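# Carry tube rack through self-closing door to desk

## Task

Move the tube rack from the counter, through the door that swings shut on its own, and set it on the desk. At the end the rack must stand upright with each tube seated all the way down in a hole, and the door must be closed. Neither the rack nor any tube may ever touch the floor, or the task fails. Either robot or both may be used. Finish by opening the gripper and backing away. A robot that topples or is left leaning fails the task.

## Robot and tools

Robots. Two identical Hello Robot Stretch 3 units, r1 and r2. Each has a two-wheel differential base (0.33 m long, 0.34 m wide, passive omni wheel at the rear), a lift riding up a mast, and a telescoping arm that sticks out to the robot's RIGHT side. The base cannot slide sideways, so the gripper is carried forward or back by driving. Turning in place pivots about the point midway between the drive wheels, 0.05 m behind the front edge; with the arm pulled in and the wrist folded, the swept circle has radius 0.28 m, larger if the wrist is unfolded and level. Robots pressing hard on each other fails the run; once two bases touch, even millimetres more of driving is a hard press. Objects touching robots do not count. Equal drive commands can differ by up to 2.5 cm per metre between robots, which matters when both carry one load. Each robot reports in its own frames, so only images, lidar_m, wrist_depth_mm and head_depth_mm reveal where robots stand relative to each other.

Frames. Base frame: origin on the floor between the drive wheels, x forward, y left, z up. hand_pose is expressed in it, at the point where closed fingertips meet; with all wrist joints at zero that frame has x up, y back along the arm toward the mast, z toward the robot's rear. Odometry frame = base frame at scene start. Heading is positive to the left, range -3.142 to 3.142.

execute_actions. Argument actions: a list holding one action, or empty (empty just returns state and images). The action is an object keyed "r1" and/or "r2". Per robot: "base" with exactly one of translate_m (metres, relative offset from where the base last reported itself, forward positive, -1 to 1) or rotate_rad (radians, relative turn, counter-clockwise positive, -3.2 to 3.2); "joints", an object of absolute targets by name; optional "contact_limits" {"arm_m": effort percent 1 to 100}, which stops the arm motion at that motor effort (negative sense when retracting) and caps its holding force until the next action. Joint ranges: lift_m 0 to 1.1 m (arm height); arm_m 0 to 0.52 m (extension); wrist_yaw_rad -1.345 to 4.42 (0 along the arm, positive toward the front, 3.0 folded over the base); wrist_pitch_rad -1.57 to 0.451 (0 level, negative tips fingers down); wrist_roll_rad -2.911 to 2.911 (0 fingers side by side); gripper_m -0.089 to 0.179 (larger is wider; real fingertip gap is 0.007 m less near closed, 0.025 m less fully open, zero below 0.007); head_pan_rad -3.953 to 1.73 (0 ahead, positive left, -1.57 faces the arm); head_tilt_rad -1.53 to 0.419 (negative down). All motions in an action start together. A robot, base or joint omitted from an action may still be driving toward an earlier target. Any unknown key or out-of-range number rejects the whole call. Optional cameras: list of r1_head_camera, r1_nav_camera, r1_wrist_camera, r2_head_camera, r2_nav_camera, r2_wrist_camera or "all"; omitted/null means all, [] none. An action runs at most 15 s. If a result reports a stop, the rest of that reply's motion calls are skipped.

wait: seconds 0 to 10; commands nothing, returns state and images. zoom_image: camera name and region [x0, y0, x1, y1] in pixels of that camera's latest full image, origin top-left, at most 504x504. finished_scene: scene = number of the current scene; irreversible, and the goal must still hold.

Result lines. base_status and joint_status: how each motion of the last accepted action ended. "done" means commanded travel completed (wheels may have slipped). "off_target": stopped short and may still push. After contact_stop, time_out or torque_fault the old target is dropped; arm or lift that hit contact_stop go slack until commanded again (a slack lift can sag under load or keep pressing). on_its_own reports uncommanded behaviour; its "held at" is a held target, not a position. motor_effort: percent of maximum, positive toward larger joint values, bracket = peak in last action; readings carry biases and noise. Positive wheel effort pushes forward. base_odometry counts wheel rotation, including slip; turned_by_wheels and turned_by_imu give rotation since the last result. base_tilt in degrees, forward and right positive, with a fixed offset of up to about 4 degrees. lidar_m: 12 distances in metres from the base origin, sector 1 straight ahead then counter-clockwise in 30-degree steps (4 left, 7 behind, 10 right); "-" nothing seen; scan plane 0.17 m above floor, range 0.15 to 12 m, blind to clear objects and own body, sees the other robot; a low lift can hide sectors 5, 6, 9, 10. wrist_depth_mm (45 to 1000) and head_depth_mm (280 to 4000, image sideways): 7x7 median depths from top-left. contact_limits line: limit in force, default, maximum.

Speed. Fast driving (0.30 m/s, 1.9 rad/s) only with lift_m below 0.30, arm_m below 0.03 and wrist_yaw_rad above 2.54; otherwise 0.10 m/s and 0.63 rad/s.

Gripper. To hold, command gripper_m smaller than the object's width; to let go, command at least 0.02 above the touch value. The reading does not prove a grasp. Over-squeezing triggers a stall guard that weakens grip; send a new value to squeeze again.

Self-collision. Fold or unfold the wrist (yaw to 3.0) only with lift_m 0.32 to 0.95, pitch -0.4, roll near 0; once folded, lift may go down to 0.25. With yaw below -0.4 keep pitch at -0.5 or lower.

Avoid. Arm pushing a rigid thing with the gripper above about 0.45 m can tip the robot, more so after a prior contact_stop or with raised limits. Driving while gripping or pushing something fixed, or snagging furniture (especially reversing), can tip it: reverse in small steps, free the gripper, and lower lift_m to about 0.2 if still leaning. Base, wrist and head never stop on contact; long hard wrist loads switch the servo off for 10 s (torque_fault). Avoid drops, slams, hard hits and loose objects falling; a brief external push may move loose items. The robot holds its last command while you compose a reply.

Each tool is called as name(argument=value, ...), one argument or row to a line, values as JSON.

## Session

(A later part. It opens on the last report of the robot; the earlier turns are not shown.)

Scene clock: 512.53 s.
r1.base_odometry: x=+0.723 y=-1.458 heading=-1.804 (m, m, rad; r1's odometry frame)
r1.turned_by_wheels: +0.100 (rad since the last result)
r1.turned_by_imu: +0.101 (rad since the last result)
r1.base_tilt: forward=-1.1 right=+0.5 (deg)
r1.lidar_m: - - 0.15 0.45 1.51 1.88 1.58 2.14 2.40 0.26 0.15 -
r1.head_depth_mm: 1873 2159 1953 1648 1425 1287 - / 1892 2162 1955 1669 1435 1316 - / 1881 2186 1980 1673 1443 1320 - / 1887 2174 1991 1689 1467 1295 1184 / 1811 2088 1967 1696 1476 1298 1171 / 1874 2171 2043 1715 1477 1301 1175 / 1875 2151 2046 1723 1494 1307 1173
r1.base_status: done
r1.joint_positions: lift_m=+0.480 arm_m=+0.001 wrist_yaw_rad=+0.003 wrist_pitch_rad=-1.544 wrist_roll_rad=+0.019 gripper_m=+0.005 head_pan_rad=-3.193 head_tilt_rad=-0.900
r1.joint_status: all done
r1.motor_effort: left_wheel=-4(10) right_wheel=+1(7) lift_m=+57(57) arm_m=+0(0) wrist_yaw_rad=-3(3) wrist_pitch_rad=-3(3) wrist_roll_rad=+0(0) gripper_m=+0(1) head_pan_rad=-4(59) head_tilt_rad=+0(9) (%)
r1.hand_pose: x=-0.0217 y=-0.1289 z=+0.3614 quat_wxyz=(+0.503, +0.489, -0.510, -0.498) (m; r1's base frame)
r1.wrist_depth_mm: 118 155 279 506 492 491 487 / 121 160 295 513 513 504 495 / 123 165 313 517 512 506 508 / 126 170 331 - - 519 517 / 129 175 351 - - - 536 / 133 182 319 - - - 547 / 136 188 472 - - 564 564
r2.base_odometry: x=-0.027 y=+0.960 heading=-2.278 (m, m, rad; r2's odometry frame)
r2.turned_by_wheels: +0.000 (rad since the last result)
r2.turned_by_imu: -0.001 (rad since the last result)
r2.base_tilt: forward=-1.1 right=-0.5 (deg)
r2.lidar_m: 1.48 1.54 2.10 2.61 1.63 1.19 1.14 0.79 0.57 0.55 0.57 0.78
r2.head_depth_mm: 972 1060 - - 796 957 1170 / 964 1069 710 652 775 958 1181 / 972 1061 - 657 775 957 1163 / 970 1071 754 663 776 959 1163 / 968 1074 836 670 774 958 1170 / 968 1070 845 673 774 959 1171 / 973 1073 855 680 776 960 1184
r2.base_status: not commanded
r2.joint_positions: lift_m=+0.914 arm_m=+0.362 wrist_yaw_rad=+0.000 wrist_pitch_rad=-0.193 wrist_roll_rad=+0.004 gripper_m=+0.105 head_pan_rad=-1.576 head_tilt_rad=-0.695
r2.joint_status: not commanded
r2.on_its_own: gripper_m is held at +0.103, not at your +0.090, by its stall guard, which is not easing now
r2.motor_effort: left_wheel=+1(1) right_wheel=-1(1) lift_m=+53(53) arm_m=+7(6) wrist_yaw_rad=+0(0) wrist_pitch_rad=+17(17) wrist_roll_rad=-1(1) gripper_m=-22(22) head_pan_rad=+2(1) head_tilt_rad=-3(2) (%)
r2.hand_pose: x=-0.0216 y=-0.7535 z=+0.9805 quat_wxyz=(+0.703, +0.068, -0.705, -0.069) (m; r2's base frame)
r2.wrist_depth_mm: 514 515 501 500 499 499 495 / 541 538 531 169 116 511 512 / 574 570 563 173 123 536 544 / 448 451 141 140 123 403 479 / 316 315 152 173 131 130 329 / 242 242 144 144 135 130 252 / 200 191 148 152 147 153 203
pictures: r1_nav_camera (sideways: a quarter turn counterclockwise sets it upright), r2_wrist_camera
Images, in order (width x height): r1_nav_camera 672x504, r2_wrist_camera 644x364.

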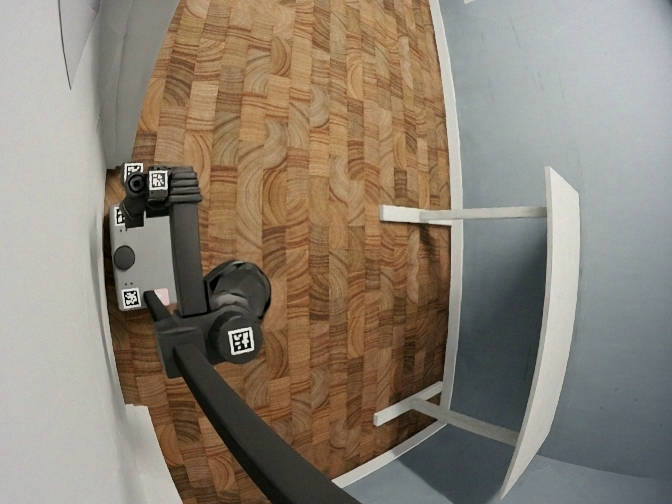

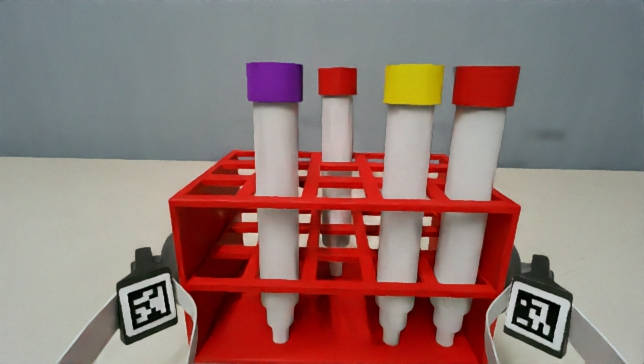

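execute_actions(
  actions=[
    {"r1": {"base": {"translate_m": 0.03}}},
  ],
  cameras=[],
)

execute_actions(
  actions=[
    {"r1": {"base": {"translate_m": 0.04}}},
  ],
  cameras=["r1_nav_camera"],
)

Scene clock: 522.77 s.
r1.base_odometry: x=+0.716 y=-1.487 heading=-1.804 (m, m, rad; r1's odometry frame)
r1.turned_by_wheels: +0.000 (rad since the last result)
r1.turned_by_imu: -0.107 (rad since the last result)
r1.base_tilt: forward=-1.2 right=+0.5 (deg)
r1.lidar_m: - - 0.15 0.26 1.46 1.89 1.59 2.09 2.46 0.31 0.15 -
r1.head_depth_mm: 1861 2136 2124 1755 1489 1299 - / 1854 2119 2140 1767 1504 1315 - / 1848 2104 2167 1777 1518 1329 - / 1827 2116 2175 1800 1531 1325 1172 / 1463 1990 2147 1795 1540 1332 1179 / 1246 2075 2234 1826 1552 1343 1182 / 1782 2066 2257 1844 1563 1354 1187
r1.base_status: done
r1.joint_positions: lift_m=+0.480 arm_m=+0.001 wrist_yaw_rad=+0.003 wrist_pitch_rad=-1.544 wrist_roll_rad=+0.019 gripper_m=+0.005 head_pan_rad=-3.129 head_tilt_rad=-0.831
r1.joint_status: not commanded
r1.motor_effort: left_wheel=+13(30) right_wheel=+2(12) lift_m=+57(57) arm_m=+0(0) wrist_yaw_rad=-4(3) wrist_pitch_rad=-3(3) wrist_roll_rad=+0(0) gripper_m=+0(1) head_pan_rad=-45(49) head_tilt_rad=-32(32) (%)
r1.hand_pose: x=-0.0217 y=-0.1289 z=+0.3614 quat_wxyz=(+0.503, +0.489, -0.510, -0.498) (m; r1's base frame)
r1.wrist_depth_mm: 134 180 333 499 488 489 484 / 134 180 337 519 501 502 495 / 135 179 339 520 525 514 507 / 135 180 341 - - 527 517 / 135 180 342 - - - 543 / 136 181 307 - - - 551 / 136 182 398 - - 562 570
r2.base_odometry: x=-0.027 y=+0.960 heading=-2.278 (m, m, rad; r2's odometry frame)
r2.turned_by_wheels: +0.000 (rad since the last result)
r2.turned_by_imu: -0.001 (rad since the last result)
r2.base_tilt: forward=-1.2 right=-0.6 (deg)
r2.lidar_m: 1.48 1.53 2.10 2.60 1.64 1.18 1.14 0.79 0.58 0.55 0.57 0.78
r2.head_depth_mm: 969 1063 - - 795 959 1174 / 971 1073 712 652 774 958 1175 / 974 1059 - 658 778 960 1161 / 967 1074 753 662 776 958 1164 / 968 1072 836 670 775 960 1166 / 969 1071 844 672 774 959 1175 / 968 1075 853 679 776 960 1184
r2.base_status: not commanded
r2.joint_positions: lift_m=+0.914 arm_m=+0.362 wrist_yaw_rad=+0.000 wrist_pitch_rad=-0.193 wrist_roll_rad=+0.004 gripper_m=+0.105 head_pan_rad=-1.576 head_tilt_rad=-0.695
r2.joint_status: not commanded
r2.on_its_own: gripper_m is held at +0.103, not at your +0.090, by its stall guard, which is not easing now
r2.motor_effort: left_wheel=+1(1) right_wheel=-1(1) lift_m=+53(54) arm_m=+7(6) wrist_yaw_rad=+0(0) wrist_pitch_rad=+17(17) wrist_roll_rad=-1(1) gripper_m=-22(22) head_pan_rad=+2(3) head_tilt_rad=-3(3) (%)
r2.hand_pose: x=-0.0216 y=-0.7535 z=+0.9805 quat_wxyz=(+0.703, +0.068, -0.705, -0.069) (m; r2's base frame)
r2.wrist_depth_mm: 516 516 514 506 504 491 492 / 541 538 535 168 116 503 513 / 569 574 556 173 123 538 546 / 445 453 141 140 124 403 485 / 313 316 152 172 131 130 331 / 243 244 144 144 135 130 251 / 201 190 148 152 147 153 203
pictures: none
No camera images: the call's "cameras" was empty. Leave "cameras" out to get every camera's image.

Scene clock: 524.10 s.
r1.base_odometry: x=+0.707 y=-1.526 heading=-1.804 (m, m, rad; r1's odometry frame)
r1.turned_by_wheels: +0.000 (rad since the last result)
r1.turned_by_imu: -0.031 (rad since the last result)
r1.base_tilt: forward=-1.3 right=+0.5 (deg)
r1.lidar_m: - - 0.15 0.23 1.45 1.89 1.59 2.07 2.49 0.32 0.15 -
r1.head_depth_mm: 1935 2210 2159 1762 1507 1311 - / 1906 2191 2158 1788 1517 1313 - / 1879 2141 2186 1793 1525 1329 - / 1848 2106 2198 1823 1527 1331 1177 / 1271 2069 2236 1828 1547 1345 1184 / 1298 1973 2124 1837 1551 1354 1193 / 1239 2017 2205 1852 1566 1351 1194
r1.base_status: done
r1.joint_positions: lift_m=+0.480 arm_m=+0.001 wrist_yaw_rad=+0.003 wrist_pitch_rad=-1.544 wrist_roll_rad=+0.019 gripper_m=+0.005 head_pan_rad=-3.214 head_tilt_rad=-0.823
r1.joint_status: not commanded
r1.motor_effort: left_wheel=+9(70) right_wheel=+6(16) lift_m=+55(57) arm_m=+0(0) wrist_yaw_rad=-3(3) wrist_pitch_rad=-3(3) wrist_roll_rad=+0(0) gripper_m=-1(1) head_pan_rad=+10(62) head_tilt_rad=-36(42) (%)
r1.hand_pose: x=-0.0217 y=-0.1288 z=+0.3615 quat_wxyz=(+0.503, +0.489, -0.510, -0.498) (m; r1's base frame)
r1.wrist_depth_mm: 142 194 368 495 496 489 487 / 141 193 364 515 509 501 496 / 141 191 360 516 512 509 501 / 140 191 356 - - 530 519 / 139 190 354 - - - 536 / 139 188 309 - - - 548 / 139 188 394 - - 562 564
r2.base_odometry: x=-0.027 y=+0.960 heading=-2.278 (m, m, rad; r2's odometry frame)
r2.turned_by_wheels: +0.000 (rad since the last result)
r2.turned_by_imu: +0.000 (rad since the last result)
r2.base_tilt: forward=-1.1 right=-0.5 (deg)
r2.lidar_m: 1.48 1.54 2.09 2.60 1.63 1.18 1.14 0.79 0.57 0.55 0.57 0.78
r2.head_depth_mm: 969 1062 - - 796 957 1173 / 970 1071 711 652 775 959 1178 / 971 1059 - 659 774 956 1160 / 968 1071 754 663 774 956 1169 / 972 1068 836 669 775 960 1172 / 973 1068 846 672 774 958 1172 / 972 1071 854 681 775 957 1183
r2.base_status: not commanded
r2.joint_positions: lift_m=+0.914 arm_m=+0.362 wrist_yaw_rad=+0.000 wrist_pitch_rad=-0.193 wrist_roll_rad=+0.004 gripper_m=+0.105 head_pan_rad=-1.576 head_tilt_rad=-0.695
r2.joint_status: not commanded
r2.on_its_own: gripper_m is held at +0.103, not at your +0.090, by its stall guard, which is not easing now
r2.motor_effort: left_wheel=+1(1) right_wheel=-1(1) lift_m=+53(53) arm_m=+7(7) wrist_yaw_rad=+0(0) wrist_pitch_rad=+17(17) wrist_roll_rad=-1(1) gripper_m=-21(22) head_pan_rad=+2(2) head_tilt_rad=-3(3) (%)
r2.hand_pose: x=-0.0216 y=-0.7535 z=+0.9805 quat_wxyz=(+0.703, +0.068, -0.705, -0.069) (m; r2's base frame)
r2.wrist_depth_mm: 522 511 508 507 505 498 494 / 544 536 525 168 117 506 518 / 564 568 560 173 123 539 545 / 448 451 141 140 124 402 481 / 314 315 152 173 131 130 331 / 243 243 144 144 135 130 251 / 201 192 148 152 147 153 204
pictures: r1_nav_camera (sideways: a quarter turn counterclockwise sets it upright)
Images, in order (width x height): r1_nav_camera 672x504.

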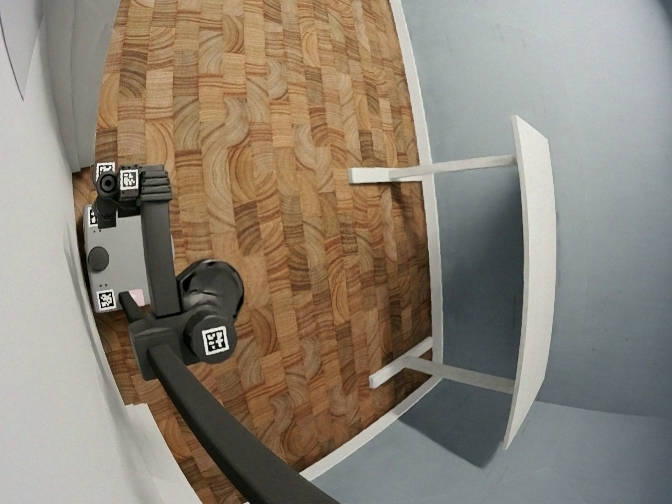

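execute_actions(
  actions=[
    {"r1": {"base": {"rotate_rad": 0.1}, "joints": {"head_pan_rad": -3.14, "head_tilt_rad": 0.05}}, "r2": {"joints": {"head_pan_rad": -3.9, "head_tilt_rad": -0.45}}},
  ],
  cameras=["r1_wrist_camera", "r2_nav_camera"],
)

Scene clock: 542.07 s.
r1.base_odometry: x=+0.707 y=-1.526 heading=-1.704 (m, m, rad; r1's odometry frame)
r1.turned_by_wheels: +0.100 (rad since the last result)
r1.turned_by_imu: +0.101 (rad since the last result)
r1.base_tilt: forward=-1.2 right=+0.6 (deg)
r1.lidar_m: - - 0.15 0.33 1.48 1.89 1.59 2.13 2.42 0.26 0.15 -
r1.head_depth_mm: 1847 2050 1999 1988 1958 1454 1914 / 1843 2049 2010 2004 1980 1482 1916 / 1842 2071 2050 2000 2000 1501 1937 / 1819 2056 2054 2013 1999 1527 1932 / 1813 2069 2061 2028 1996 1527 1941 / 1809 2099 2061 2056 2017 2010 1971 / 1788 2119 2090 2063 2033 2010 1997
r1.base_status: done
r1.joint_positions: lift_m=+0.480 arm_m=+0.001 wrist_yaw_rad=+0.003 wrist_pitch_rad=-1.544 wrist_roll_rad=+0.019 gripper_m=+0.005 head_pan_rad=-3.147 head_tilt_rad=+0.036
r1.joint_status: all done
r1.motor_effort: left_wheel=-4(12) right_wheel=+1(10) lift_m=+55(55) arm_m=+0(0) wrist_yaw_rad=-3(3) wrist_pitch_rad=-3(3) wrist_roll_rad=+0(0) gripper_m=+0(1) head_pan_rad=+5(26) head_tilt_rad=+6(44) (%)
r1.hand_pose: x=-0.0217 y=-0.1288 z=+0.3615 quat_wxyz=(+0.503, +0.489, -0.510, -0.498) (m; r1's base frame)
r1.wrist_depth_mm: 115 153 277 497 500 485 484 / 117 155 291 508 507 490 496 / 118 158 297 515 516 517 512 / 121 162 312 - - 523 523 / 123 165 322 - - - 535 / 125 169 294 - - - 546 / 127 173 408 - - 559 570
r2.base_odometry: x=-0.027 y=+0.960 heading=-2.278 (m, m, rad; r2's odometry frame)
r2.turned_by_wheels: +0.000 (rad since the last result)
r2.turned_by_imu: -0.001 (rad since the last result)
r2.base_tilt: forward=-1.1 right=-0.5 (deg)
r2.lidar_m: 1.48 1.53 2.09 2.61 1.63 1.19 1.14 0.79 0.57 0.55 0.57 0.78
r2.head_depth_mm: - - - - - - - / 1588 1714 1881 2049 2166 - - / 1446 1569 1701 1878 2090 - - / 1310 1404 1524 1649 - - - / 1202 1274 1378 1463 - - - / 1114 1187 1263 1346 - - - / 1038 1099 1160 1241 1291 - -
r2.base_status: not commanded
r2.joint_positions: lift_m=+0.914 arm_m=+0.362 wrist_yaw_rad=+0.000 wrist_pitch_rad=-0.193 wrist_roll_rad=+0.004 gripper_m=+0.105 head_pan_rad=-3.893 head_tilt_rad=-0.458
r2.joint_status: all done
r2.on_its_own: gripper_m is held at +0.103, not at your +0.090, by its stall guard, which is not easing now
r2.motor_effort: left_wheel=+1(1) right_wheel=-1(1) lift_m=+53(53) arm_m=+7(7) wrist_yaw_rad=+0(0) wrist_pitch_rad=+17(17) wrist_roll_rad=-1(1) gripper_m=-22(22) head_pan_rad=-2(35) head_tilt_rad=+4(17) (%)
r2.hand_pose: x=-0.0216 y=-0.7535 z=+0.9805 quat_wxyz=(+0.703, +0.068, -0.705, -0.069) (m; r2's base frame)
r2.wrist_depth_mm: 523 516 513 505 494 496 489 / 543 539 527 168 116 507 518 / 571 568 556 174 123 535 548 / 449 449 140 140 124 402 483 / 313 316 151 172 131 130 330 / 242 243 144 144 135 130 252 / 201 191 149 152 147 153 204
pictures: r1_wrist_camera, r2_nav_camera (sideways: a quarter turn counterclockwise sets it upright)
Images, in order (width x height): r1_wrist_camera 644x364, r2_nav_camera 672x504.

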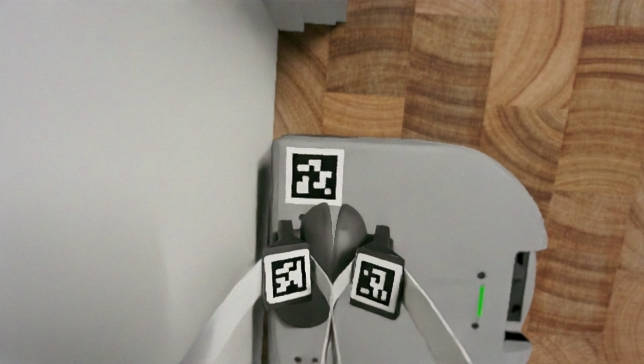

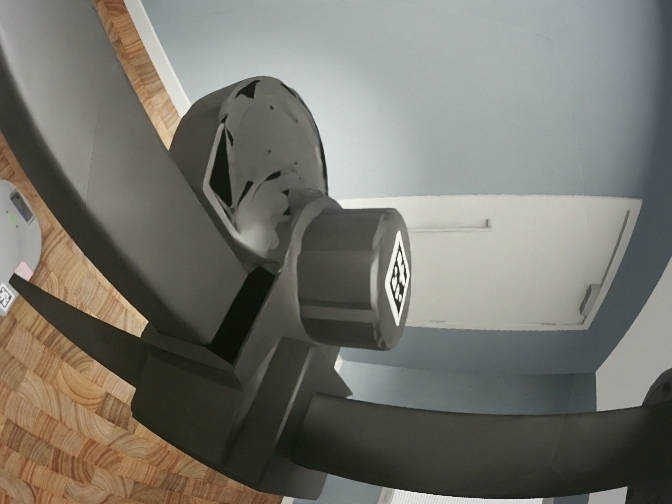

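execute_actions(
  actions=[
    {"r1": {"base": {"translate_m": 0.025}}},
  ],
  cameras=["r1_wrist_camera"],
)

Scene clock: 547.90 s.
r1.base_odometry: x=+0.704 y=-1.550 heading=-1.706 (m, m, rad; r1's odometry frame)
r1.turned_by_wheels: -0.001 (rad since the last result)
r1.turned_by_imu: -0.007 (rad since the last result)
r1.base_tilt: forward=-1.2 right=+0.6 (deg)
r1.lidar_m: - - 0.15 0.23 1.48 1.90 1.61 2.15 2.42 0.19 0.15 -
r1.head_depth_mm: 1877 2052 2029 2016 1973 1607 1935 / 1847 2078 2044 2028 1999 1478 1951 / 1840 2078 2045 2034 2005 1500 1970 / 1829 2089 2058 2043 2012 1529 1961 / 1813 2089 2074 2067 2034 1552 1990 / 1807 2111 2094 2068 2035 2008 1979 / 1794 2115 2092 2064 2051 2024 1994
r1.base_status: translate_m off_target (by the wheels' count: +0.0248 of +0.0250)
r1.joint_positions: lift_m=+0.480 arm_m=+0.001 wrist_yaw_rad=+0.003 wrist_pitch_rad=-1.544 wrist_roll_rad=+0.019 gripper_m=+0.005 head_pan_rad=-3.146 head_tilt_rad=+0.037
r1.joint_status: not commanded
r1.on_its_own: right_wheel is at rest, and its effort (+38) is outside its rest range (-18 to +18)
r1.motor_effort: left_wheel=-2(7) right_wheel=+38(49) lift_m=+53(55) arm_m=-1(1) wrist_yaw_rad=-3(3) wrist_pitch_rad=-3(2) wrist_roll_rad=+0(0) gripper_m=-1(2) head_pan_rad=+5(5) head_tilt_rad=+6(6) (%)
r1.hand_pose: x=-0.0217 y=-0.1288 z=+0.3616 quat_wxyz=(+0.502, +0.489, -0.510, -0.498) (m; r1's base frame)
r1.wrist_depth_mm: 93 121 221 482 496 489 492 / 95 123 229 507 505 507 502 / 96 125 236 520 512 517 505 / 97 127 243 - - 526 521 / 99 130 251 - - - 539 / 100 132 228 - - - 548 / 102 135 319 - - 571 565
r2.base_odometry: x=-0.027 y=+0.960 heading=-2.278 (m, m, rad; r2's odometry frame)
r2.turned_by_wheels: +0.000 (rad since the last result)
r2.turned_by_imu: -0.001 (rad since the last result)
r2.base_tilt: forward=-1.2 right=-0.5 (deg)
r2.lidar_m: 1.48 1.54 2.10 2.60 1.63 1.18 1.14 0.79 0.57 0.55 0.57 0.78
r2.head_depth_mm: - - - - - - - / 1593 1708 1883 2044 2185 - - / 1444 1561 1700 1858 2100 - - / 1311 1402 1522 1651 - - - / 1204 1282 1380 1477 - - - / 1113 1183 1262 1338 - - - / 1038 1094 1163 1239 1289 - -
r2.base_status: not commanded
r2.joint_positions: lift_m=+0.914 arm_m=+0.362 wrist_yaw_rad=+0.000 wrist_pitch_rad=-0.193 wrist_roll_rad=+0.004 gripper_m=+0.105 head_pan_rad=-3.893 head_tilt_rad=-0.458
r2.joint_status: not commanded
r2.on_its_own: gripper_m is held at +0.103, not at your +0.090, by its stall guard, which is not easing now
r2.motor_effort: left_wheel=+1(1) right_wheel=-1(1) lift_m=+53(53) arm_m=+7(7) wrist_yaw_rad=+0(1) wrist_pitch_rad=+17(17) wrist_roll_rad=-1(1) gripper_m=-22(22) head_pan_rad=-3(3) head_tilt_rad=+3(4) (%)
r2.hand_pose: x=-0.0216 y=-0.7535 z=+0.9805 quat_wxyz=(+0.703, +0.068, -0.705, -0.069) (m; r2's base frame)
r2.wrist_depth_mm: 516 513 507 504 493 499 495 / 542 540 531 168 116 508 516 / 570 571 560 174 122 538 543 / 451 453 141 140 123 403 485 / 314 317 151 172 131 130 330 / 242 244 144 144 135 130 253 / 201 191 148 152 147 153 204
pictures: r1_wrist_camera
Images, in order (width x height): r1_wrist_camera 644x364.

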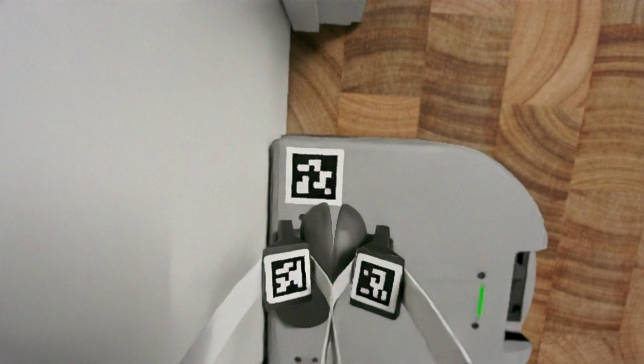

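execute_actions(
  actions=[
    {"r1": {"base": {"translate_m": 0.05}}},
  ],
  cameras=["r1_wrist_camera"],
)

Scene clock: 556.07 s.
r1.base_odometry: x=+0.697 y=-1.600 heading=-1.705 (m, m, rad; r1's odometry frame)
r1.turned_by_wheels: +0.001 (rad since the last result)
r1.turned_by_imu: +0.034 (rad since the last result)
r1.base_tilt: forward=-1.2 right=+0.5 (deg)
r1.lidar_m: - - 0.15 0.20 1.49 1.93 1.65 2.20 0.34 0.20 0.15 -
r1.head_depth_mm: 1853 2107 2072 2054 1995 1648 1958 / 1840 2093 2090 2034 2019 1676 1967 / 1816 2126 2091 2078 2046 1710 1998 / 1808 2144 2097 2092 2054 1548 2002 / 1813 2167 2143 2115 2071 1754 2026 / 1783 2182 2152 2113 2102 2067 2051 / 1784 2199 2181 2137 2110 2081 2070
r1.base_status: translate_m off_target (by the wheels' count: +0.0497 of +0.0500)
r1.joint_positions: lift_m=+0.480 arm_m=+0.001 wrist_yaw_rad=+0.002 wrist_pitch_rad=-1.547 wrist_roll_rad=+0.019 gripper_m=+0.005 head_pan_rad=-3.144 head_tilt_rad=+0.041
r1.joint_status: not commanded
r1.on_its_own: left_wheel is at rest, and its effort (+60) is outside its rest range (-18 to +18)
r1.motor_effort: left_wheel=+60(100) right_wheel=+10(42) lift_m=+43(53) arm_m=+0(0) wrist_yaw_rad=-2(3) wrist_pitch_rad=-1(3) wrist_roll_rad=+0(0) gripper_m=-1(1) head_pan_rad=+2(5) head_tilt_rad=+5(6) (%)
r1.hand_pose: x=-0.0217 y=-0.1281 z=+0.3620 quat_wxyz=(+0.502, +0.490, -0.510, -0.499) (m; r1's base frame)
r1.wrist_depth_mm: 95 123 228 481 496 491 487 / 96 124 233 504 513 501 493 / 97 126 237 528 523 508 516 / 98 127 244 - - 522 524 / 99 129 245 - - - 538 / 99 131 223 - - - 553 / 101 133 302 - - 562 564
r2.base_odometry: x=-0.027 y=+0.960 heading=-2.278 (m, m, rad; r2's odometry frame)
r2.turned_by_wheels: +0.000 (rad since the last result)
r2.turned_by_imu: -0.001 (rad since the last result)
r2.base_tilt: forward=-1.1 right=-0.6 (deg)
r2.lidar_m: 1.48 1.54 2.09 2.61 1.58 1.19 1.14 0.79 0.58 0.55 0.57 0.78
r2.head_depth_mm: - - - - - - - / 1566 1686 1861 2029 2169 - - / 1401 1516 1659 1823 2044 - - / 1261 1335 1447 1582 - - - / 1188 1271 1368 1458 - - - / 1113 1180 1264 1349 - - - / 1036 1096 1160 1234 1293 - -
r2.base_status: not commanded
r2.joint_positions: lift_m=+0.914 arm_m=+0.362 wrist_yaw_rad=+0.000 wrist_pitch_rad=-0.193 wrist_roll_rad=+0.004 gripper_m=+0.105 head_pan_rad=-3.893 head_tilt_rad=-0.458
r2.joint_status: not commanded
r2.on_its_own: gripper_m is held at +0.103, not at your +0.090, by its stall guard, which is not easing now
r2.motor_effort: left_wheel=+1(1) right_wheel=-1(1) lift_m=+53(54) arm_m=+7(7) wrist_yaw_rad=+1(1) wrist_pitch_rad=+17(17) wrist_roll_rad=-1(1) gripper_m=-21(22) head_pan_rad=-3(3) head_tilt_rad=+4(3) (%)
r2.hand_pose: x=-0.0216 y=-0.7535 z=+0.9805 quat_wxyz=(+0.703, +0.068, -0.705, -0.069) (m; r2's base frame)
r2.wrist_depth_mm: 517 518 504 507 495 499 488 / 545 539 529 168 116 512 513 / 583 572 560 173 123 533 552 / 449 452 140 139 124 401 480 / 313 317 152 172 131 130 332 / 243 243 144 143 135 130 251 / 200 190 148 152 147 153 203
pictures: r1_wrist_camera
Images, in order (width x height): r1_wrist_camera 644x364.

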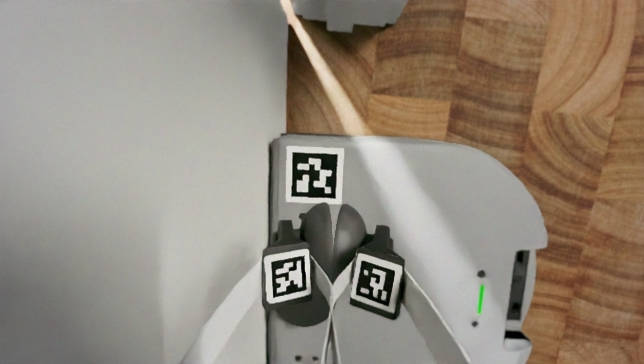

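execute_actions(
  actions=[
    {"r1": {"base": {"translate_m": -0.105}}, "r2": {"joints": {"arm_m": 0.2, "head_pan_rad": -1.57, "head_tilt_rad": -0.9}}},
  ],
  cameras=["r2_wrist_camera"],
)

execute_actions(
  actions=[
    {"r1": {"base": {"rotate_rad": 0.27}}, "r2": {"joints": {"arm_m": 0.1}}},
  ],
  cameras=["r1_wrist_camera", "r2_wrist_camera"],
)

Scene clock: 653.93 s.
r1.base_odometry: x=+0.711 y=-1.496 heading=-1.705 (m, m, rad; r1's odometry frame)
r1.turned_by_wheels: +0.000 (rad since the last result)
r1.turned_by_imu: +0.000 (rad since the last result)
r1.base_tilt: forward=-1.2 right=+0.5 (deg)
r1.lidar_m: - 0.15 0.18 0.59 1.50 1.85 1.54 2.10 2.40 0.32 0.16 0.15
r1.head_depth_mm: 1843 1976 1945 1927 1908 1339 1861 / 1832 1987 1958 1946 1933 1361 1881 / 1828 2003 1989 1950 1931 1375 1893 / 1807 2038 2006 1958 1957 1407 1903 / 1810 2045 2022 1989 1974 1426 1904 / 1777 2058 2041 2009 1978 1953 1929 / 1780 2084 2053 2040 1998 1966 1967
r1.base_status: done
r1.joint_positions: lift_m=+0.480 arm_m=+0.001 wrist_yaw_rad=+0.002 wrist_pitch_rad=-1.547 wrist_roll_rad=+0.019 gripper_m=+0.005 head_pan_rad=-3.144 head_tilt_rad=+0.041
r1.joint_status: not commanded
r1.motor_effort: left_wheel=-1(42) right_wheel=-1(10) lift_m=+43(43) arm_m=+0(0) wrist_yaw_rad=-3(2) wrist_pitch_rad=-2(1) wrist_roll_rad=+0(0) gripper_m=-1(2) head_pan_rad=+2(3) head_tilt_rad=+4(4) (%)
r1.hand_pose: x=-0.0217 y=-0.1281 z=+0.3620 quat_wxyz=(+0.502, +0.490, -0.510, -0.499) (m; r1's base frame)
r1.wrist_depth_mm: 162 219 395 500 488 484 495 / 166 225 408 519 506 504 507 / 168 231 437 517 515 512 506 / 172 236 457 - - 523 525 / 175 245 490 - - - 532 / 180 253 444 - - - 552 / 184 260 579 - - 572 563
r2.base_odometry: x=-0.027 y=+0.960 heading=-2.278 (m, m, rad; r2's odometry frame)
r2.turned_by_wheels: +0.000 (rad since the last result)
r2.turned_by_imu: -0.001 (rad since the last result)
r2.base_tilt: forward=-1.2 right=-0.6 (deg)
r2.lidar_m: 1.48 1.53 2.09 2.61 1.63 1.19 1.14 0.79 0.58 0.55 0.57 0.78
r2.head_depth_mm: 960 - - 822 1047 1249 1104 / 965 - - 793 1041 1252 1112 / 961 - - 797 1038 1261 1125 / 974 574 632 792 1039 1261 1118 / 974 763 637 789 1036 1268 1125 / 976 766 642 787 1034 1276 1131 / 976 775 648 785 1029 1284 1137
r2.base_status: not commanded
r2.joint_positions: lift_m=+0.914 arm_m=+0.200 wrist_yaw_rad=+0.000 wrist_pitch_rad=-0.192 wrist_roll_rad=+0.004 gripper_m=+0.105 head_pan_rad=-1.577 head_tilt_rad=-0.889
r2.joint_status: all done
r2.on_its_own: gripper_m is held at +0.103, not at your +0.090, by its stall guard, which is not easing now
r2.motor_effort: left_wheel=+1(1) right_wheel=-1(1) lift_m=+53(53) arm_m=-5(6) wrist_yaw_rad=+0(0) wrist_pitch_rad=+16(17) wrist_roll_rad=-1(1) gripper_m=-22(22) head_pan_rad=+2(33) head_tilt_rad=-5(27) (%)
r2.hand_pose: x=-0.0216 y=-0.5923 z=+0.9807 quat_wxyz=(+0.703, +0.068, -0.705, -0.068) (m; r2's base frame)
r2.wrist_depth_mm: 673 667 660 655 654 641 638 / 711 702 681 168 116 668 669 / 726 719 715 174 123 660 692 / 455 458 141 140 123 405 487 / 317 316 152 172 131 130 332 / 243 244 143 144 134 130 254 / 202 191 148 152 147 153 209
pictures: r2_wrist_camera
Images, in order (width x height): r2_wrist_camera 644x364.

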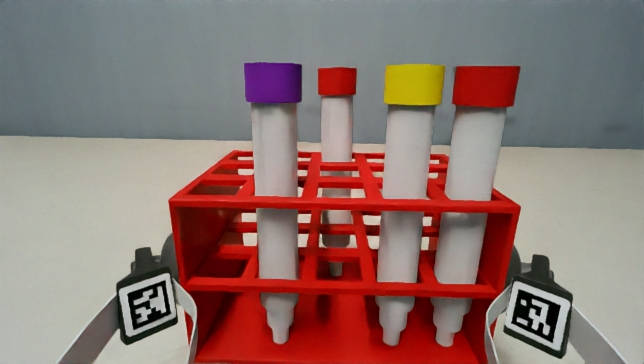

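Scene clock: 655.90 s.
r1.base_odometry: x=+0.711 y=-1.496 heading=-1.435 (m, m, rad; r1's odometry frame)
r1.turned_by_wheels: +0.270 (rad since the last result)
r1.turned_by_imu: +0.273 (rad since the last result)
r1.base_tilt: forward=-1.2 right=+0.4 (deg)
r1.lidar_m: - 0.15 0.27 1.43 1.72 1.98 1.54 2.40 2.35 0.22 0.15 -
r1.head_depth_mm: 1842 1929 1907 1883 1863 1344 1811 / 1848 1989 1989 1964 1935 1503 1906 / 1824 2053 2042 2021 2023 1977 1975 / 1812 2150 2116 2108 2102 2056 2044 / 1800 2217 2192 2184 2180 2155 2133 / 1804 2308 2302 2284 2267 2238 2215 / 1778 2397 2413 2401 2355 2334 2320
r1.base_status: done
r1.joint_positions: lift_m=+0.480 arm_m=+0.001 wrist_yaw_rad=+0.002 wrist_pitch_rad=-1.547 wrist_roll_rad=+0.019 gripper_m=+0.005 head_pan_rad=-3.144 head_tilt_rad=+0.041
r1.joint_status: not commanded
r1.motor_effort: left_wheel=-3(10) right_wheel=+1(4) lift_m=+43(43) arm_m=+0(0) wrist_yaw_rad=-3(2) wrist_pitch_rad=-1(1) wrist_roll_rad=+0(0) gripper_m=+1(1) head_pan_rad=+2(2) head_tilt_rad=+4(5) (%)
r1.hand_pose: x=-0.0217 y=-0.1281 z=+0.3620 quat_wxyz=(+0.502, +0.490, -0.510, -0.499) (m; r1's base frame)
r1.wrist_depth_mm: 100 126 206 451 498 495 482 / 105 137 240 514 509 505 490 / 113 151 290 519 518 517 513 / 123 168 362 - - 522 514 / 134 192 466 - - - 530 / 144 219 495 - - - 544 / 159 261 594 - - 574 579
r2.base_odometry: x=-0.027 y=+0.960 heading=-2.278 (m, m, rad; r2's odometry frame)
r2.turned_by_wheels: +0.000 (rad since the last result)
r2.turned_by_imu: +0.000 (rad since the last result)
r2.base_tilt: forward=-1.2 right=-0.6 (deg)
r2.lidar_m: 1.49 1.54 2.09 2.61 1.63 1.19 1.14 0.79 0.58 0.55 0.57 0.78
r2.head_depth_mm: 961 729 - - 1095 1245 1105 / 961 731 - - 1085 1254 1109 / 961 499 - - 1088 1257 1125 / 973 726 559 790 1037 1264 1124 / 976 760 640 789 1036 1273 1125 / 977 767 641 789 1031 1281 1135 / 975 774 648 785 1030 1287 1139
r2.base_status: not commanded
r2.joint_positions: lift_m=+0.914 arm_m=+0.100 wrist_yaw_rad=+0.000 wrist_pitch_rad=-0.192 wrist_roll_rad=+0.004 gripper_m=+0.105 head_pan_rad=-1.577 head_tilt_rad=-0.889
r2.joint_status: all done
r2.on_its_own: gripper_m is held at +0.103, not at your +0.090, by its stall guard, which is not easing now
r2.motor_effort: left_wheel=+1(1) right_wheel=-1(1) lift_m=+53(54) arm_m=-5(3) wrist_yaw_rad=+1(0) wrist_pitch_rad=+16(17) wrist_roll_rad=-1(1) gripper_m=-22(22) head_pan_rad=+2(2) head_tilt_rad=-5(5) (%)
r2.hand_pose: x=-0.0216 y=-0.4924 z=+0.9807 quat_wxyz=(+0.703, +0.068, -0.705, -0.068) (m; r2's base frame)
r2.wrist_depth_mm: 764 758 745 760 738 741 731 / 808 794 788 169 115 756 765 / 796 804 714 173 123 659 786 / 452 457 140 140 123 410 487 / 318 320 152 172 131 130 335 / 244 245 144 144 134 130 253 / 241 275 148 152 147 153 227
pictures: r1_wrist_camera, r2_wrist_camera
Images, in order (width x height): r1_wrist_camera 644x364, r2_wrist_camera 644x364.

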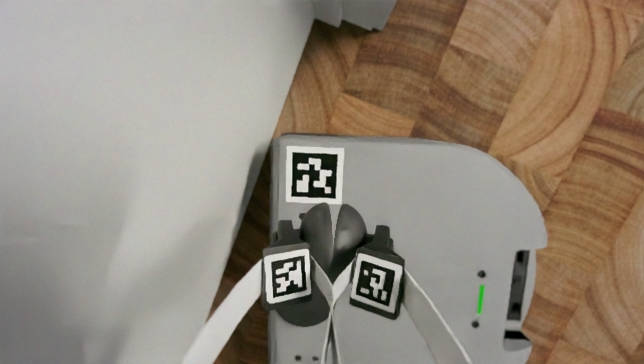

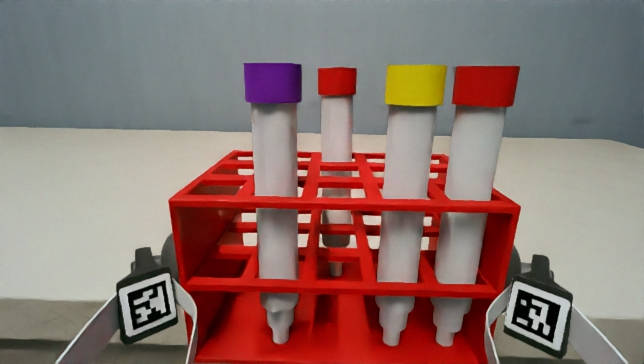

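execute_actions(
  actions=[
    {"r1": {"base": {"translate_m": -0.24}}, "r2": {"joints": {"arm_m": 0.0, "wrist_yaw_rad": 1.57, "gripper_m": 0.088, "head_pan_rad": -0.5, "head_tilt_rad": -0.9}}},
  ],
  cameras=["r2_head_camera", "r2_wrist_camera"],
)

Scene clock: 665.67 s.
r1.base_odometry: x=+0.679 y=-1.258 heading=-1.435 (m, m, rad; r1's odometry frame)
r1.turned_by_wheels: +0.000 (rad since the last result)
r1.turned_by_imu: +0.000 (rad since the last result)
r1.base_tilt: forward=-1.2 right=+0.6 (deg)
r1.lidar_m: 0.35 0.42 0.73 1.50 1.82 1.31 1.31 2.12 2.27 0.48 0.35 0.35
r1.head_depth_mm: 1712 1704 1685 1656 1653 1230 1191 / 1767 1754 1757 1738 1710 1353 1655 / 1821 1837 1798 1785 1780 1749 1741 / 1809 1889 1881 1854 1851 1821 1809 / 1812 1968 1957 1941 1899 1902 1863 / 1775 2062 2025 2010 2000 1956 1948 / 1773 2143 2145 2091 2057 2049 2026
r1.base_status: done
r1.joint_positions: lift_m=+0.480 arm_m=+0.001 wrist_yaw_rad=+0.002 wrist_pitch_rad=-1.547 wrist_roll_rad=+0.019 gripper_m=+0.005 head_pan_rad=-3.144 head_tilt_rad=+0.041
r1.joint_status: not commanded
r1.motor_effort: left_wheel=-3(9) right_wheel=+1(2) lift_m=+43(43) arm_m=+0(0) wrist_yaw_rad=-2(2) wrist_pitch_rad=-2(2) wrist_roll_rad=+0(0) gripper_m=+0(0) head_pan_rad=+3(2) head_tilt_rad=+5(4) (%)
r1.hand_pose: x=-0.0217 y=-0.1281 z=+0.3620 quat_wxyz=(+0.502, +0.490, -0.510, -0.499) (m; r1's base frame)
r1.wrist_depth_mm: 358 475 513 497 489 487 484 / 383 517 518 511 504 506 500 / 412 529 533 521 517 511 509 / 446 546 546 - - 529 531 / 478 562 549 - - - 539 / 531 585 571 - - - 550 / 578 592 575 - - 558 553
r2.base_odometry: x=-0.027 y=+0.960 heading=-2.278 (m, m, rad; r2's odometry frame)
r2.turned_by_wheels: +0.000 (rad since the last result)
r2.turned_by_imu: -0.001 (rad since the last result)
r2.base_tilt: forward=-1.4 right=-0.5 (deg)
r2.lidar_m: 1.48 1.54 2.09 2.60 1.63 1.19 1.14 0.79 0.57 0.55 0.57 0.78
r2.head_depth_mm: 979 748 798 885 1029 - 1088 / 993 826 916 328 1354 1233 1113 / 1008 974 1120 352 388 1259 1116 / 1074 1198 1413 343 349 1264 1122 / 1414 1617 1899 1723 1406 1268 1128 / 1342 1531 1770 1733 1474 1283 1134 / 1274 1443 1660 1739 1476 1281 1140
r2.base_status: not commanded
r2.joint_positions: lift_m=+0.914 arm_m=+0.001 wrist_yaw_rad=+1.568 wrist_pitch_rad=-0.192 wrist_roll_rad=+0.004 gripper_m=+0.103 head_pan_rad=-0.507 head_tilt_rad=-0.889
r2.joint_status: gripper_m off_target (ended at +0.103, target +0.088); the others done
r2.on_its_own: gripper_m is held at +0.102, not at your +0.088, by its stall guard, which is not easing now
r2.motor_effort: left_wheel=+1(1) right_wheel=-1(1) lift_m=+53(53) arm_m=-5(4) wrist_yaw_rad=+3(4) wrist_pitch_rad=+16(17) wrist_roll_rad=-1(1) gripper_m=-23(93) head_pan_rad=+2(35) head_tilt_rad=-5(5) (%)
r2.hand_pose: x=+0.2256 y=-0.1471 z=+0.9807 quat_wxyz=(+0.546, +0.546, -0.451, +0.448) (m; r2's base frame)
r2.wrist_depth_mm: - - - - - - - / - - - 168 116 - - / - - - 174 123 666 912 / - - 140 139 124 592 530 / - - 152 172 131 130 500 / - - 144 144 134 130 472 / - - 149 152 147 153 454
pictures: r2_head_camera (sideways: a quarter turn clockwise sets it upright), r2_wrist_camera
Images, in order (width x height): r2_head_camera 896x504, r2_wrist_camera 644x364.

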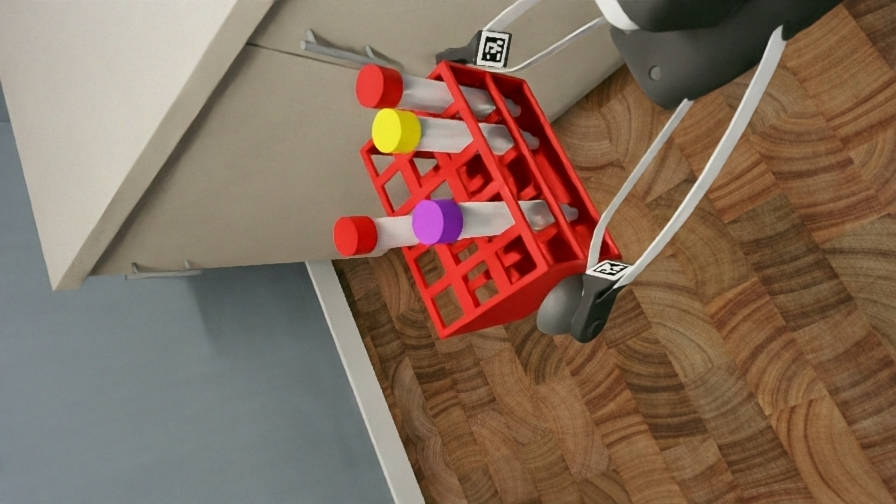

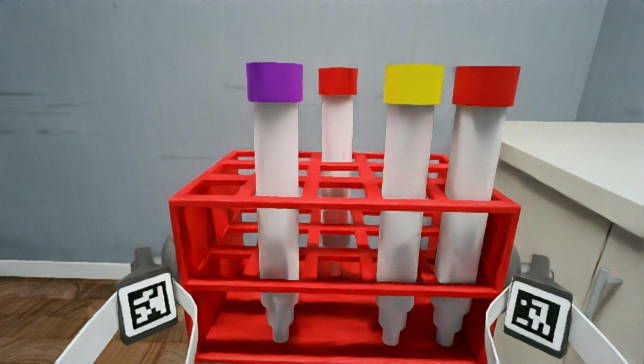

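execute_actions(
  actions=[
    {"r1": {"base": {"rotate_rad": 2.78}, "joints": {"head_pan_rad": -3.14, "head_tilt_rad": -1.0}}, "r2": {"base": {"rotate_rad": 2.135}, "joints": {"gripper_m": 0.09, "head_pan_rad": 0.2, "head_tilt_rad": -0.6}}},
  ],
  cameras=["r1_nav_camera", "r2_nav_camera", "r2_wrist_camera"],
)

Scene clock: 695.70 s.
r1.base_odometry: x=+0.679 y=-1.258 heading=+1.345 (m, m, rad; r1's odometry frame)
r1.turned_by_wheels: +2.780 (rad since the last result)
r1.turned_by_imu: +2.813 (rad since the last result)
r1.base_tilt: forward=-1.1 right=+0.5 (deg)
r1.lidar_m: 1.31 1.81 2.38 1.20 0.37 0.35 0.35 0.36 0.47 0.92 1.54 1.71
r1.head_depth_mm: 313 367 445 565 761 - - / 312 366 443 558 756 - - / 310 363 438 553 744 - - / 308 361 435 548 739 1122 - / 306 358 431 541 727 1106 - / 304 356 426 534 716 1085 - / 302 352 423 528 705 1056 1153
r1.base_status: done
r1.joint_positions: lift_m=+0.480 arm_m=+0.001 wrist_yaw_rad=+0.002 wrist_pitch_rad=-1.547 wrist_roll_rad=+0.019 gripper_m=+0.005 head_pan_rad=-3.143 head_tilt_rad=-0.988
r1.joint_status: all done
r1.motor_effort: left_wheel=-4(9) right_wheel=+1(3) lift_m=+43(43) arm_m=+0(0) wrist_yaw_rad=-2(2) wrist_pitch_rad=-1(1) wrist_roll_rad=+0(0) gripper_m=+0(1) head_pan_rad=+2(1) head_tilt_rad=-5(46) (%)
r1.hand_pose: x=-0.0217 y=-0.1281 z=+0.3620 quat_wxyz=(+0.502, +0.490, -0.510, -0.499) (m; r1's base frame)
r1.wrist_depth_mm: 504 505 502 502 493 486 429 / 519 515 518 517 505 507 431 / 546 532 524 518 519 508 429 / 564 545 551 - - 530 430 / 578 557 554 - - - 420 / 585 569 578 - - - 422 / 600 603 584 - - 549 427
r2.base_odometry: x=-0.027 y=+0.960 heading=-0.143 (m, m, rad; r2's odometry frame)
r2.turned_by_wheels: +2.135 (rad since the last result)
r2.turned_by_imu: +2.165 (rad since the last result)
r2.base_tilt: forward=-1.2 right=-0.6 (deg)
r2.lidar_m: 1.57 1.18 1.14 0.76 0.57 0.55 0.58 0.81 1.48 1.55 2.17 2.61
r2.head_depth_mm: 1986 2298 2653 2347 1798 1467 1253 / 1737 1964 2253 2342 1810 1468 1228 / 1543 1720 1932 2165 1825 1475 1239 / 1381 1522 1688 1909 1828 1479 1236 / 1238 1367 1503 1669 1782 1473 1247 / 1144 1242 1348 1476 1627 1490 1250 / 1063 1140 1230 1333 1467 1501 1248
r2.base_status: done
r2.joint_positions: lift_m=+0.914 arm_m=+0.001 wrist_yaw_rad=+1.568 wrist_pitch_rad=-0.192 wrist_roll_rad=+0.004 gripper_m=+0.105 head_pan_rad=+0.193 head_tilt_rad=-0.606
r2.joint_status: gripper_m off_target (ended at +0.105, target +0.090); the others done
r2.on_its_own: gripper_m is held at +0.103, not at your +0.090, by its stall guard, which is not easing now
r2.motor_effort: left_wheel=-2(5) right_wheel=+4(8) lift_m=+53(53) arm_m=-5(5) wrist_yaw_rad=+2(3) wrist_pitch_rad=+17(16) wrist_roll_rad=-1(1) gripper_m=-21(82) head_pan_rad=+2(29) head_tilt_rad=+2(21) (%)
r2.hand_pose: x=+0.2256 y=-0.1470 z=+0.9807 quat_wxyz=(+0.546, +0.546, -0.451, +0.448) (m; r2's base frame)
r2.wrist_depth_mm: 939 - - - - - - / 981 - - - 114 - - / 980 - - 174 121 - - / - - 141 140 123 - - / - - 152 172 130 130 - / - - 144 144 134 130 - / - - 149 152 147 152 -
pictures: r1_nav_camera (sideways: a quarter turn counterclockwise sets it upright), r2_nav_camera (sideways: a quarter turn counterclockwise sets it upright), r2_wrist_camera
Images, in order (width x height): r1_nav_camera 672x504, r2_nav_camera 672x504, r2_wrist_camera 644x364.

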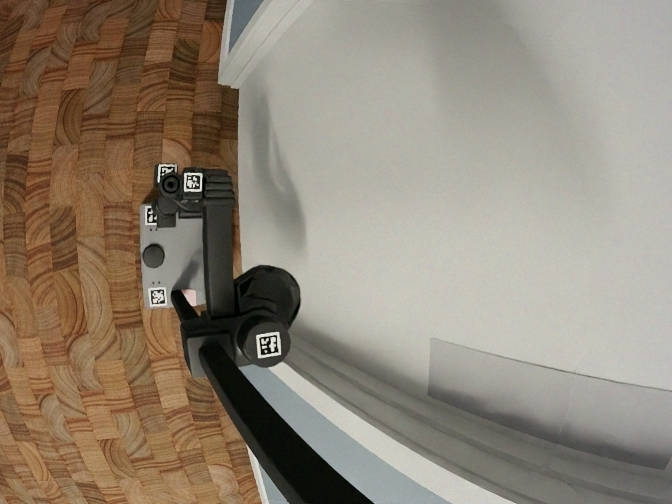

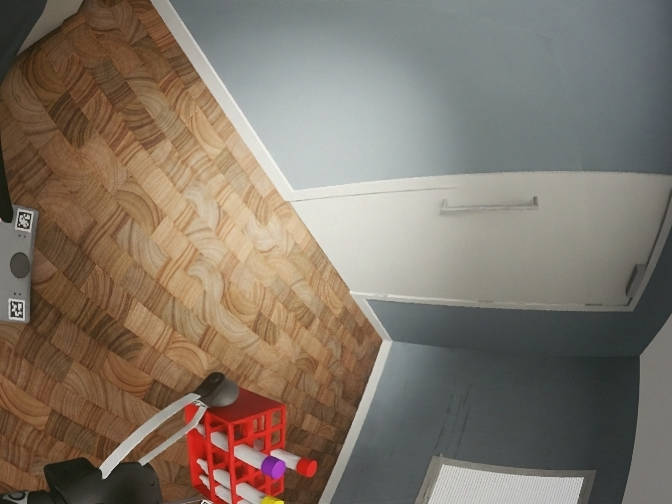

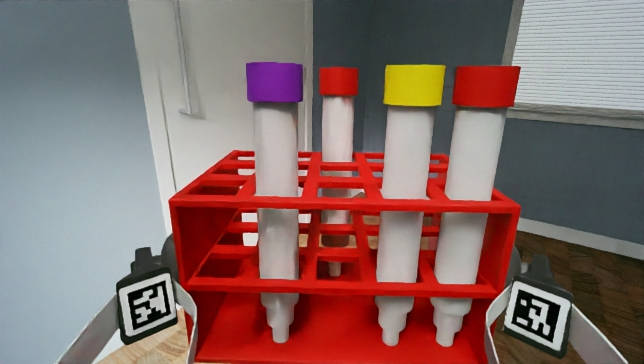

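execute_actions(
  actions=[
    {"r1": {"base": {"rotate_rad": 0.05}, "joints": {"lift_m": 0.42}}},
  ],
  cameras=[],
)

execute_actions(
  actions=[
    {"r1": {"base": {"translate_m": -0.068}, "joints": {"lift_m": 0.36}}, "r2": {"base": {"translate_m": 0.07}}},
  ],
  cameras=["r1_nav_camera", "r1_wrist_camera"],
)

Scene clock: 714.57 s.
r1.base_odometry: x=+0.679 y=-1.258 heading=+1.395 (m, m, rad; r1's odometry frame)
r1.turned_by_wheels: +0.050 (rad since the last result)
r1.turned_by_imu: +0.051 (rad since the last result)
r1.base_tilt: forward=-1.1 right=+0.4 (deg)
r1.lidar_m: 1.31 1.83 2.34 0.99 0.35 0.36 0.35 0.36 0.50 1.11 1.56 1.72
r1.head_depth_mm: 308 362 436 552 747 899 - / 308 361 436 551 744 - - / 308 361 435 549 742 - - / 308 360 435 548 739 1134 - / 307 359 434 547 738 1139 - / 307 359 433 545 737 1131 1177 / 306 359 432 545 733 1130 1148
r1.base_status: done
r1.joint_positions: lift_m=+0.420 arm_m=+0.001 wrist_yaw_rad=+0.002 wrist_pitch_rad=-1.547 wrist_roll_rad=+0.019 gripper_m=+0.005 head_pan_rad=-3.143 head_tilt_rad=-0.988
r1.joint_status: all done
r1.motor_effort: left_wheel=-4(8) right_wheel=+1(3) lift_m=+27(37) arm_m=-1(0) wrist_yaw_rad=-2(3) wrist_pitch_rad=-1(1) wrist_roll_rad=+0(0) gripper_m=+0(1) head_pan_rad=+2(4) head_tilt_rad=-6(6) (%)
r1.hand_pose: x=-0.0217 y=-0.1281 z=+0.3024 quat_wxyz=(+0.502, +0.490, -0.510, -0.499) (m; r1's base frame)
r1.wrist_depth_mm: 457 452 446 440 435 433 429 / 468 455 458 457 447 446 437 / 469 466 464 462 459 460 438 / 486 482 471 - - - 438 / 505 499 490 - - - 411 / 514 504 508 - - - 408 / 523 521 525 - - - 425
r2.base_odometry: x=-0.027 y=+0.960 heading=-0.143 (m, m, rad; r2's odometry frame)
r2.turned_by_wheels: +0.000 (rad since the last result)
r2.turned_by_imu: -0.001 (rad since the last result)
r2.base_tilt: forward=-1.1 right=-0.6 (deg)
r2.lidar_m: 1.57 1.18 1.14 0.76 0.57 0.55 0.58 0.81 1.49 1.55 2.17 2.61
r2.head_depth_mm: 2009 2298 2656 2362 1802 1464 1256 / 1743 1971 2250 2354 1812 1456 1231 / 1545 1725 1942 2171 1819 1471 1233 / 1390 1525 1687 1902 1814 1481 1241 / 1245 1363 1503 1652 1775 1485 1244 / 1144 1242 1347 1480 1625 1490 1252 / 1067 1142 1232 1338 1461 1500 1256
r2.base_status: not commanded
r2.joint_positions: lift_m=+0.914 arm_m=+0.001 wrist_yaw_rad=+1.568 wrist_pitch_rad=-0.192 wrist_roll_rad=+0.004 gripper_m=+0.105 head_pan_rad=+0.193 head_tilt_rad=-0.606
r2.joint_status: not commanded
r2.on_its_own: gripper_m is held at +0.103, not at your +0.090, by its stall guard, which is not easing now
r2.motor_effort: left_wheel=-2(2) right_wheel=+3(4) lift_m=+53(53) arm_m=-5(5) wrist_yaw_rad=+2(2) wrist_pitch_rad=+16(17) wrist_roll_rad=-1(1) gripper_m=-22(22) head_pan_rad=+2(2) head_tilt_rad=+1(2) (%)
r2.hand_pose: x=+0.2256 y=-0.1470 z=+0.9807 quat_wxyz=(+0.546, +0.546, -0.451, +0.448) (m; r2's base frame)
r2.wrist_depth_mm: 952 - - - - - - / 957 - - - 114 - - / 979 - - 173 122 - - / - - 141 140 123 - - / - - 152 171 130 130 - / - - 144 144 134 130 - / - - 148 152 147 153 -
pictures: none
No camera images: the call's "cameras" was empty. Leave "cameras" out to get every camera's image.

Scene clock: 716.67 s.
r1.base_odometry: x=+0.667 y=-1.325 heading=+1.394 (m, m, rad; r1's odometry frame)
r1.turned_by_wheels: +0.000 (rad since the last result)
r1.turned_by_imu: +0.000 (rad since the last result)
r1.base_tilt: forward=-1.1 right=+0.6 (deg)
r1.lidar_m: 1.37 1.91 2.33 0.73 0.31 0.29 0.28 0.29 0.40 0.76 1.56 1.77
r1.head_depth_mm: - 294 343 433 586 792 - / - 294 342 431 585 782 - / - 294 341 431 582 730 - / - 293 341 429 581 894 - / - 293 340 428 577 888 1177 / - 292 340 428 577 887 1164 / - 292 339 427 576 881 1145
r1.base_status: done
r1.joint_positions: lift_m=+0.360 arm_m=+0.001 wrist_yaw_rad=+0.002 wrist_pitch_rad=-1.547 wrist_roll_rad=+0.019 gripper_m=+0.005 head_pan_rad=-3.143 head_tilt_rad=-0.988
r1.joint_status: all done
r1.motor_effort: left_wheel=-4(11) right_wheel=+1(1) lift_m=+27(28) arm_m=+0(0) wrist_yaw_rad=-3(2) wrist_pitch_rad=-1(1) wrist_roll_rad=+0(0) gripper_m=+0(0) head_pan_rad=+3(2) head_tilt_rad=-5(5) (%)
r1.hand_pose: x=-0.0217 y=-0.1281 z=+0.2424 quat_wxyz=(+0.502, +0.490, -0.510, -0.499) (m; r1's base frame)
r1.wrist_depth_mm: 391 389 388 387 383 378 358 / 402 401 393 393 388 388 352 / 412 406 410 405 397 386 350 / 425 421 415 - - - 328 / 438 428 426 - - - - / 445 441 437 - - - - / 457 456 - - - - 303
r2.base_odometry: x=+0.042 y=+0.950 heading=-0.143 (m, m, rad; r2's odometry frame)
r2.turned_by_wheels: +0.000 (rad since the last result)
r2.turned_by_imu: +0.000 (rad since the last result)
r2.base_tilt: forward=-1.1 right=-0.5 (deg)
r2.lidar_m: 1.52 1.14 1.11 0.85 0.63 0.61 0.64 0.89 1.52 1.59 2.22 2.55
r2.head_depth_mm: 1955 2226 2626 2343 1798 1460 1251 / 1685 1895 2182 2286 1811 1472 1232 / 1488 1669 1870 2121 1818 1465 1233 / 1342 1475 1638 1835 1830 1479 1235 / 1212 1310 1456 1605 1722 1483 1247 / 1107 1196 1301 1440 1582 1487 1244 / 1028 1101 1188 1293 1415 1467 1256
r2.base_status: done
r2.joint_positions: lift_m=+0.914 arm_m=+0.001 wrist_yaw_rad=+1.568 wrist_pitch_rad=-0.192 wrist_roll_rad=+0.004 gripper_m=+0.105 head_pan_rad=+0.193 head_tilt_rad=-0.606
r2.joint_status: not commanded
r2.on_its_own: gripper_m is held at +0.103, not at your +0.090, by its stall guard, which is not easing now
r2.motor_effort: left_wheel=-2(4) right_wheel=+3(8) lift_m=+53(53) arm_m=-5(5) wrist_yaw_rad=+2(2) wrist_pitch_rad=+16(16) wrist_roll_rad=-1(1) gripper_m=-22(22) head_pan_rad=+3(2) head_tilt_rad=+2(2) (%)
r2.hand_pose: x=+0.2256 y=-0.1470 z=+0.9807 quat_wxyz=(+0.546, +0.546, -0.451, +0.448) (m; r2's base frame)
r2.wrist_depth_mm: 906 - - - - - - / 948 - - 174 114 - - / 949 - - 174 122 - - / 979 - 140 140 123 - - / - - 152 172 130 130 - / - - 144 144 134 130 - / - - 149 152 147 153 -
pictures: r1_nav_camera (sideways: a quarter turn counterclockwise sets it upright), r1_wrist_camera
Images, in order (width x height): r1_nav_camera 672x504, r1_wrist_camera 644x364.

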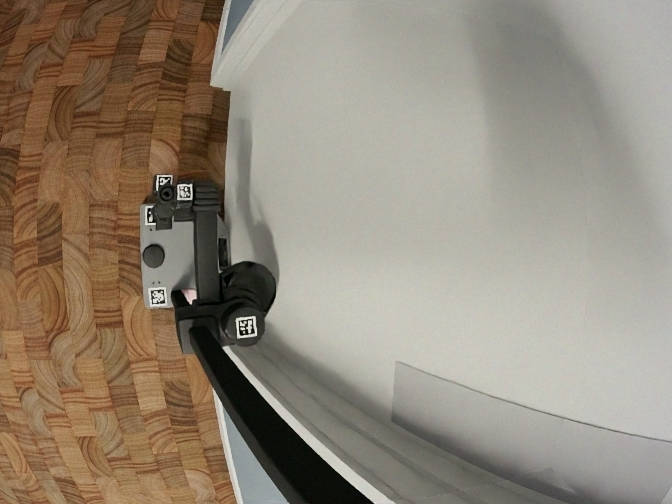

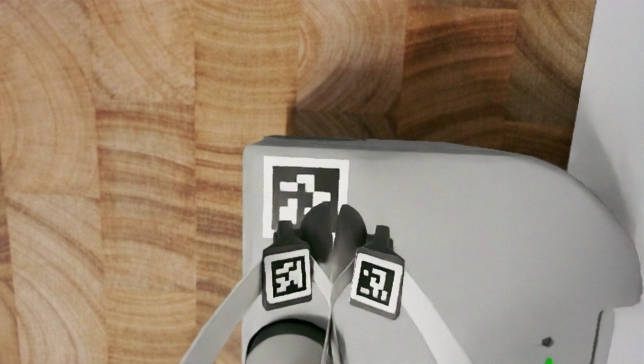

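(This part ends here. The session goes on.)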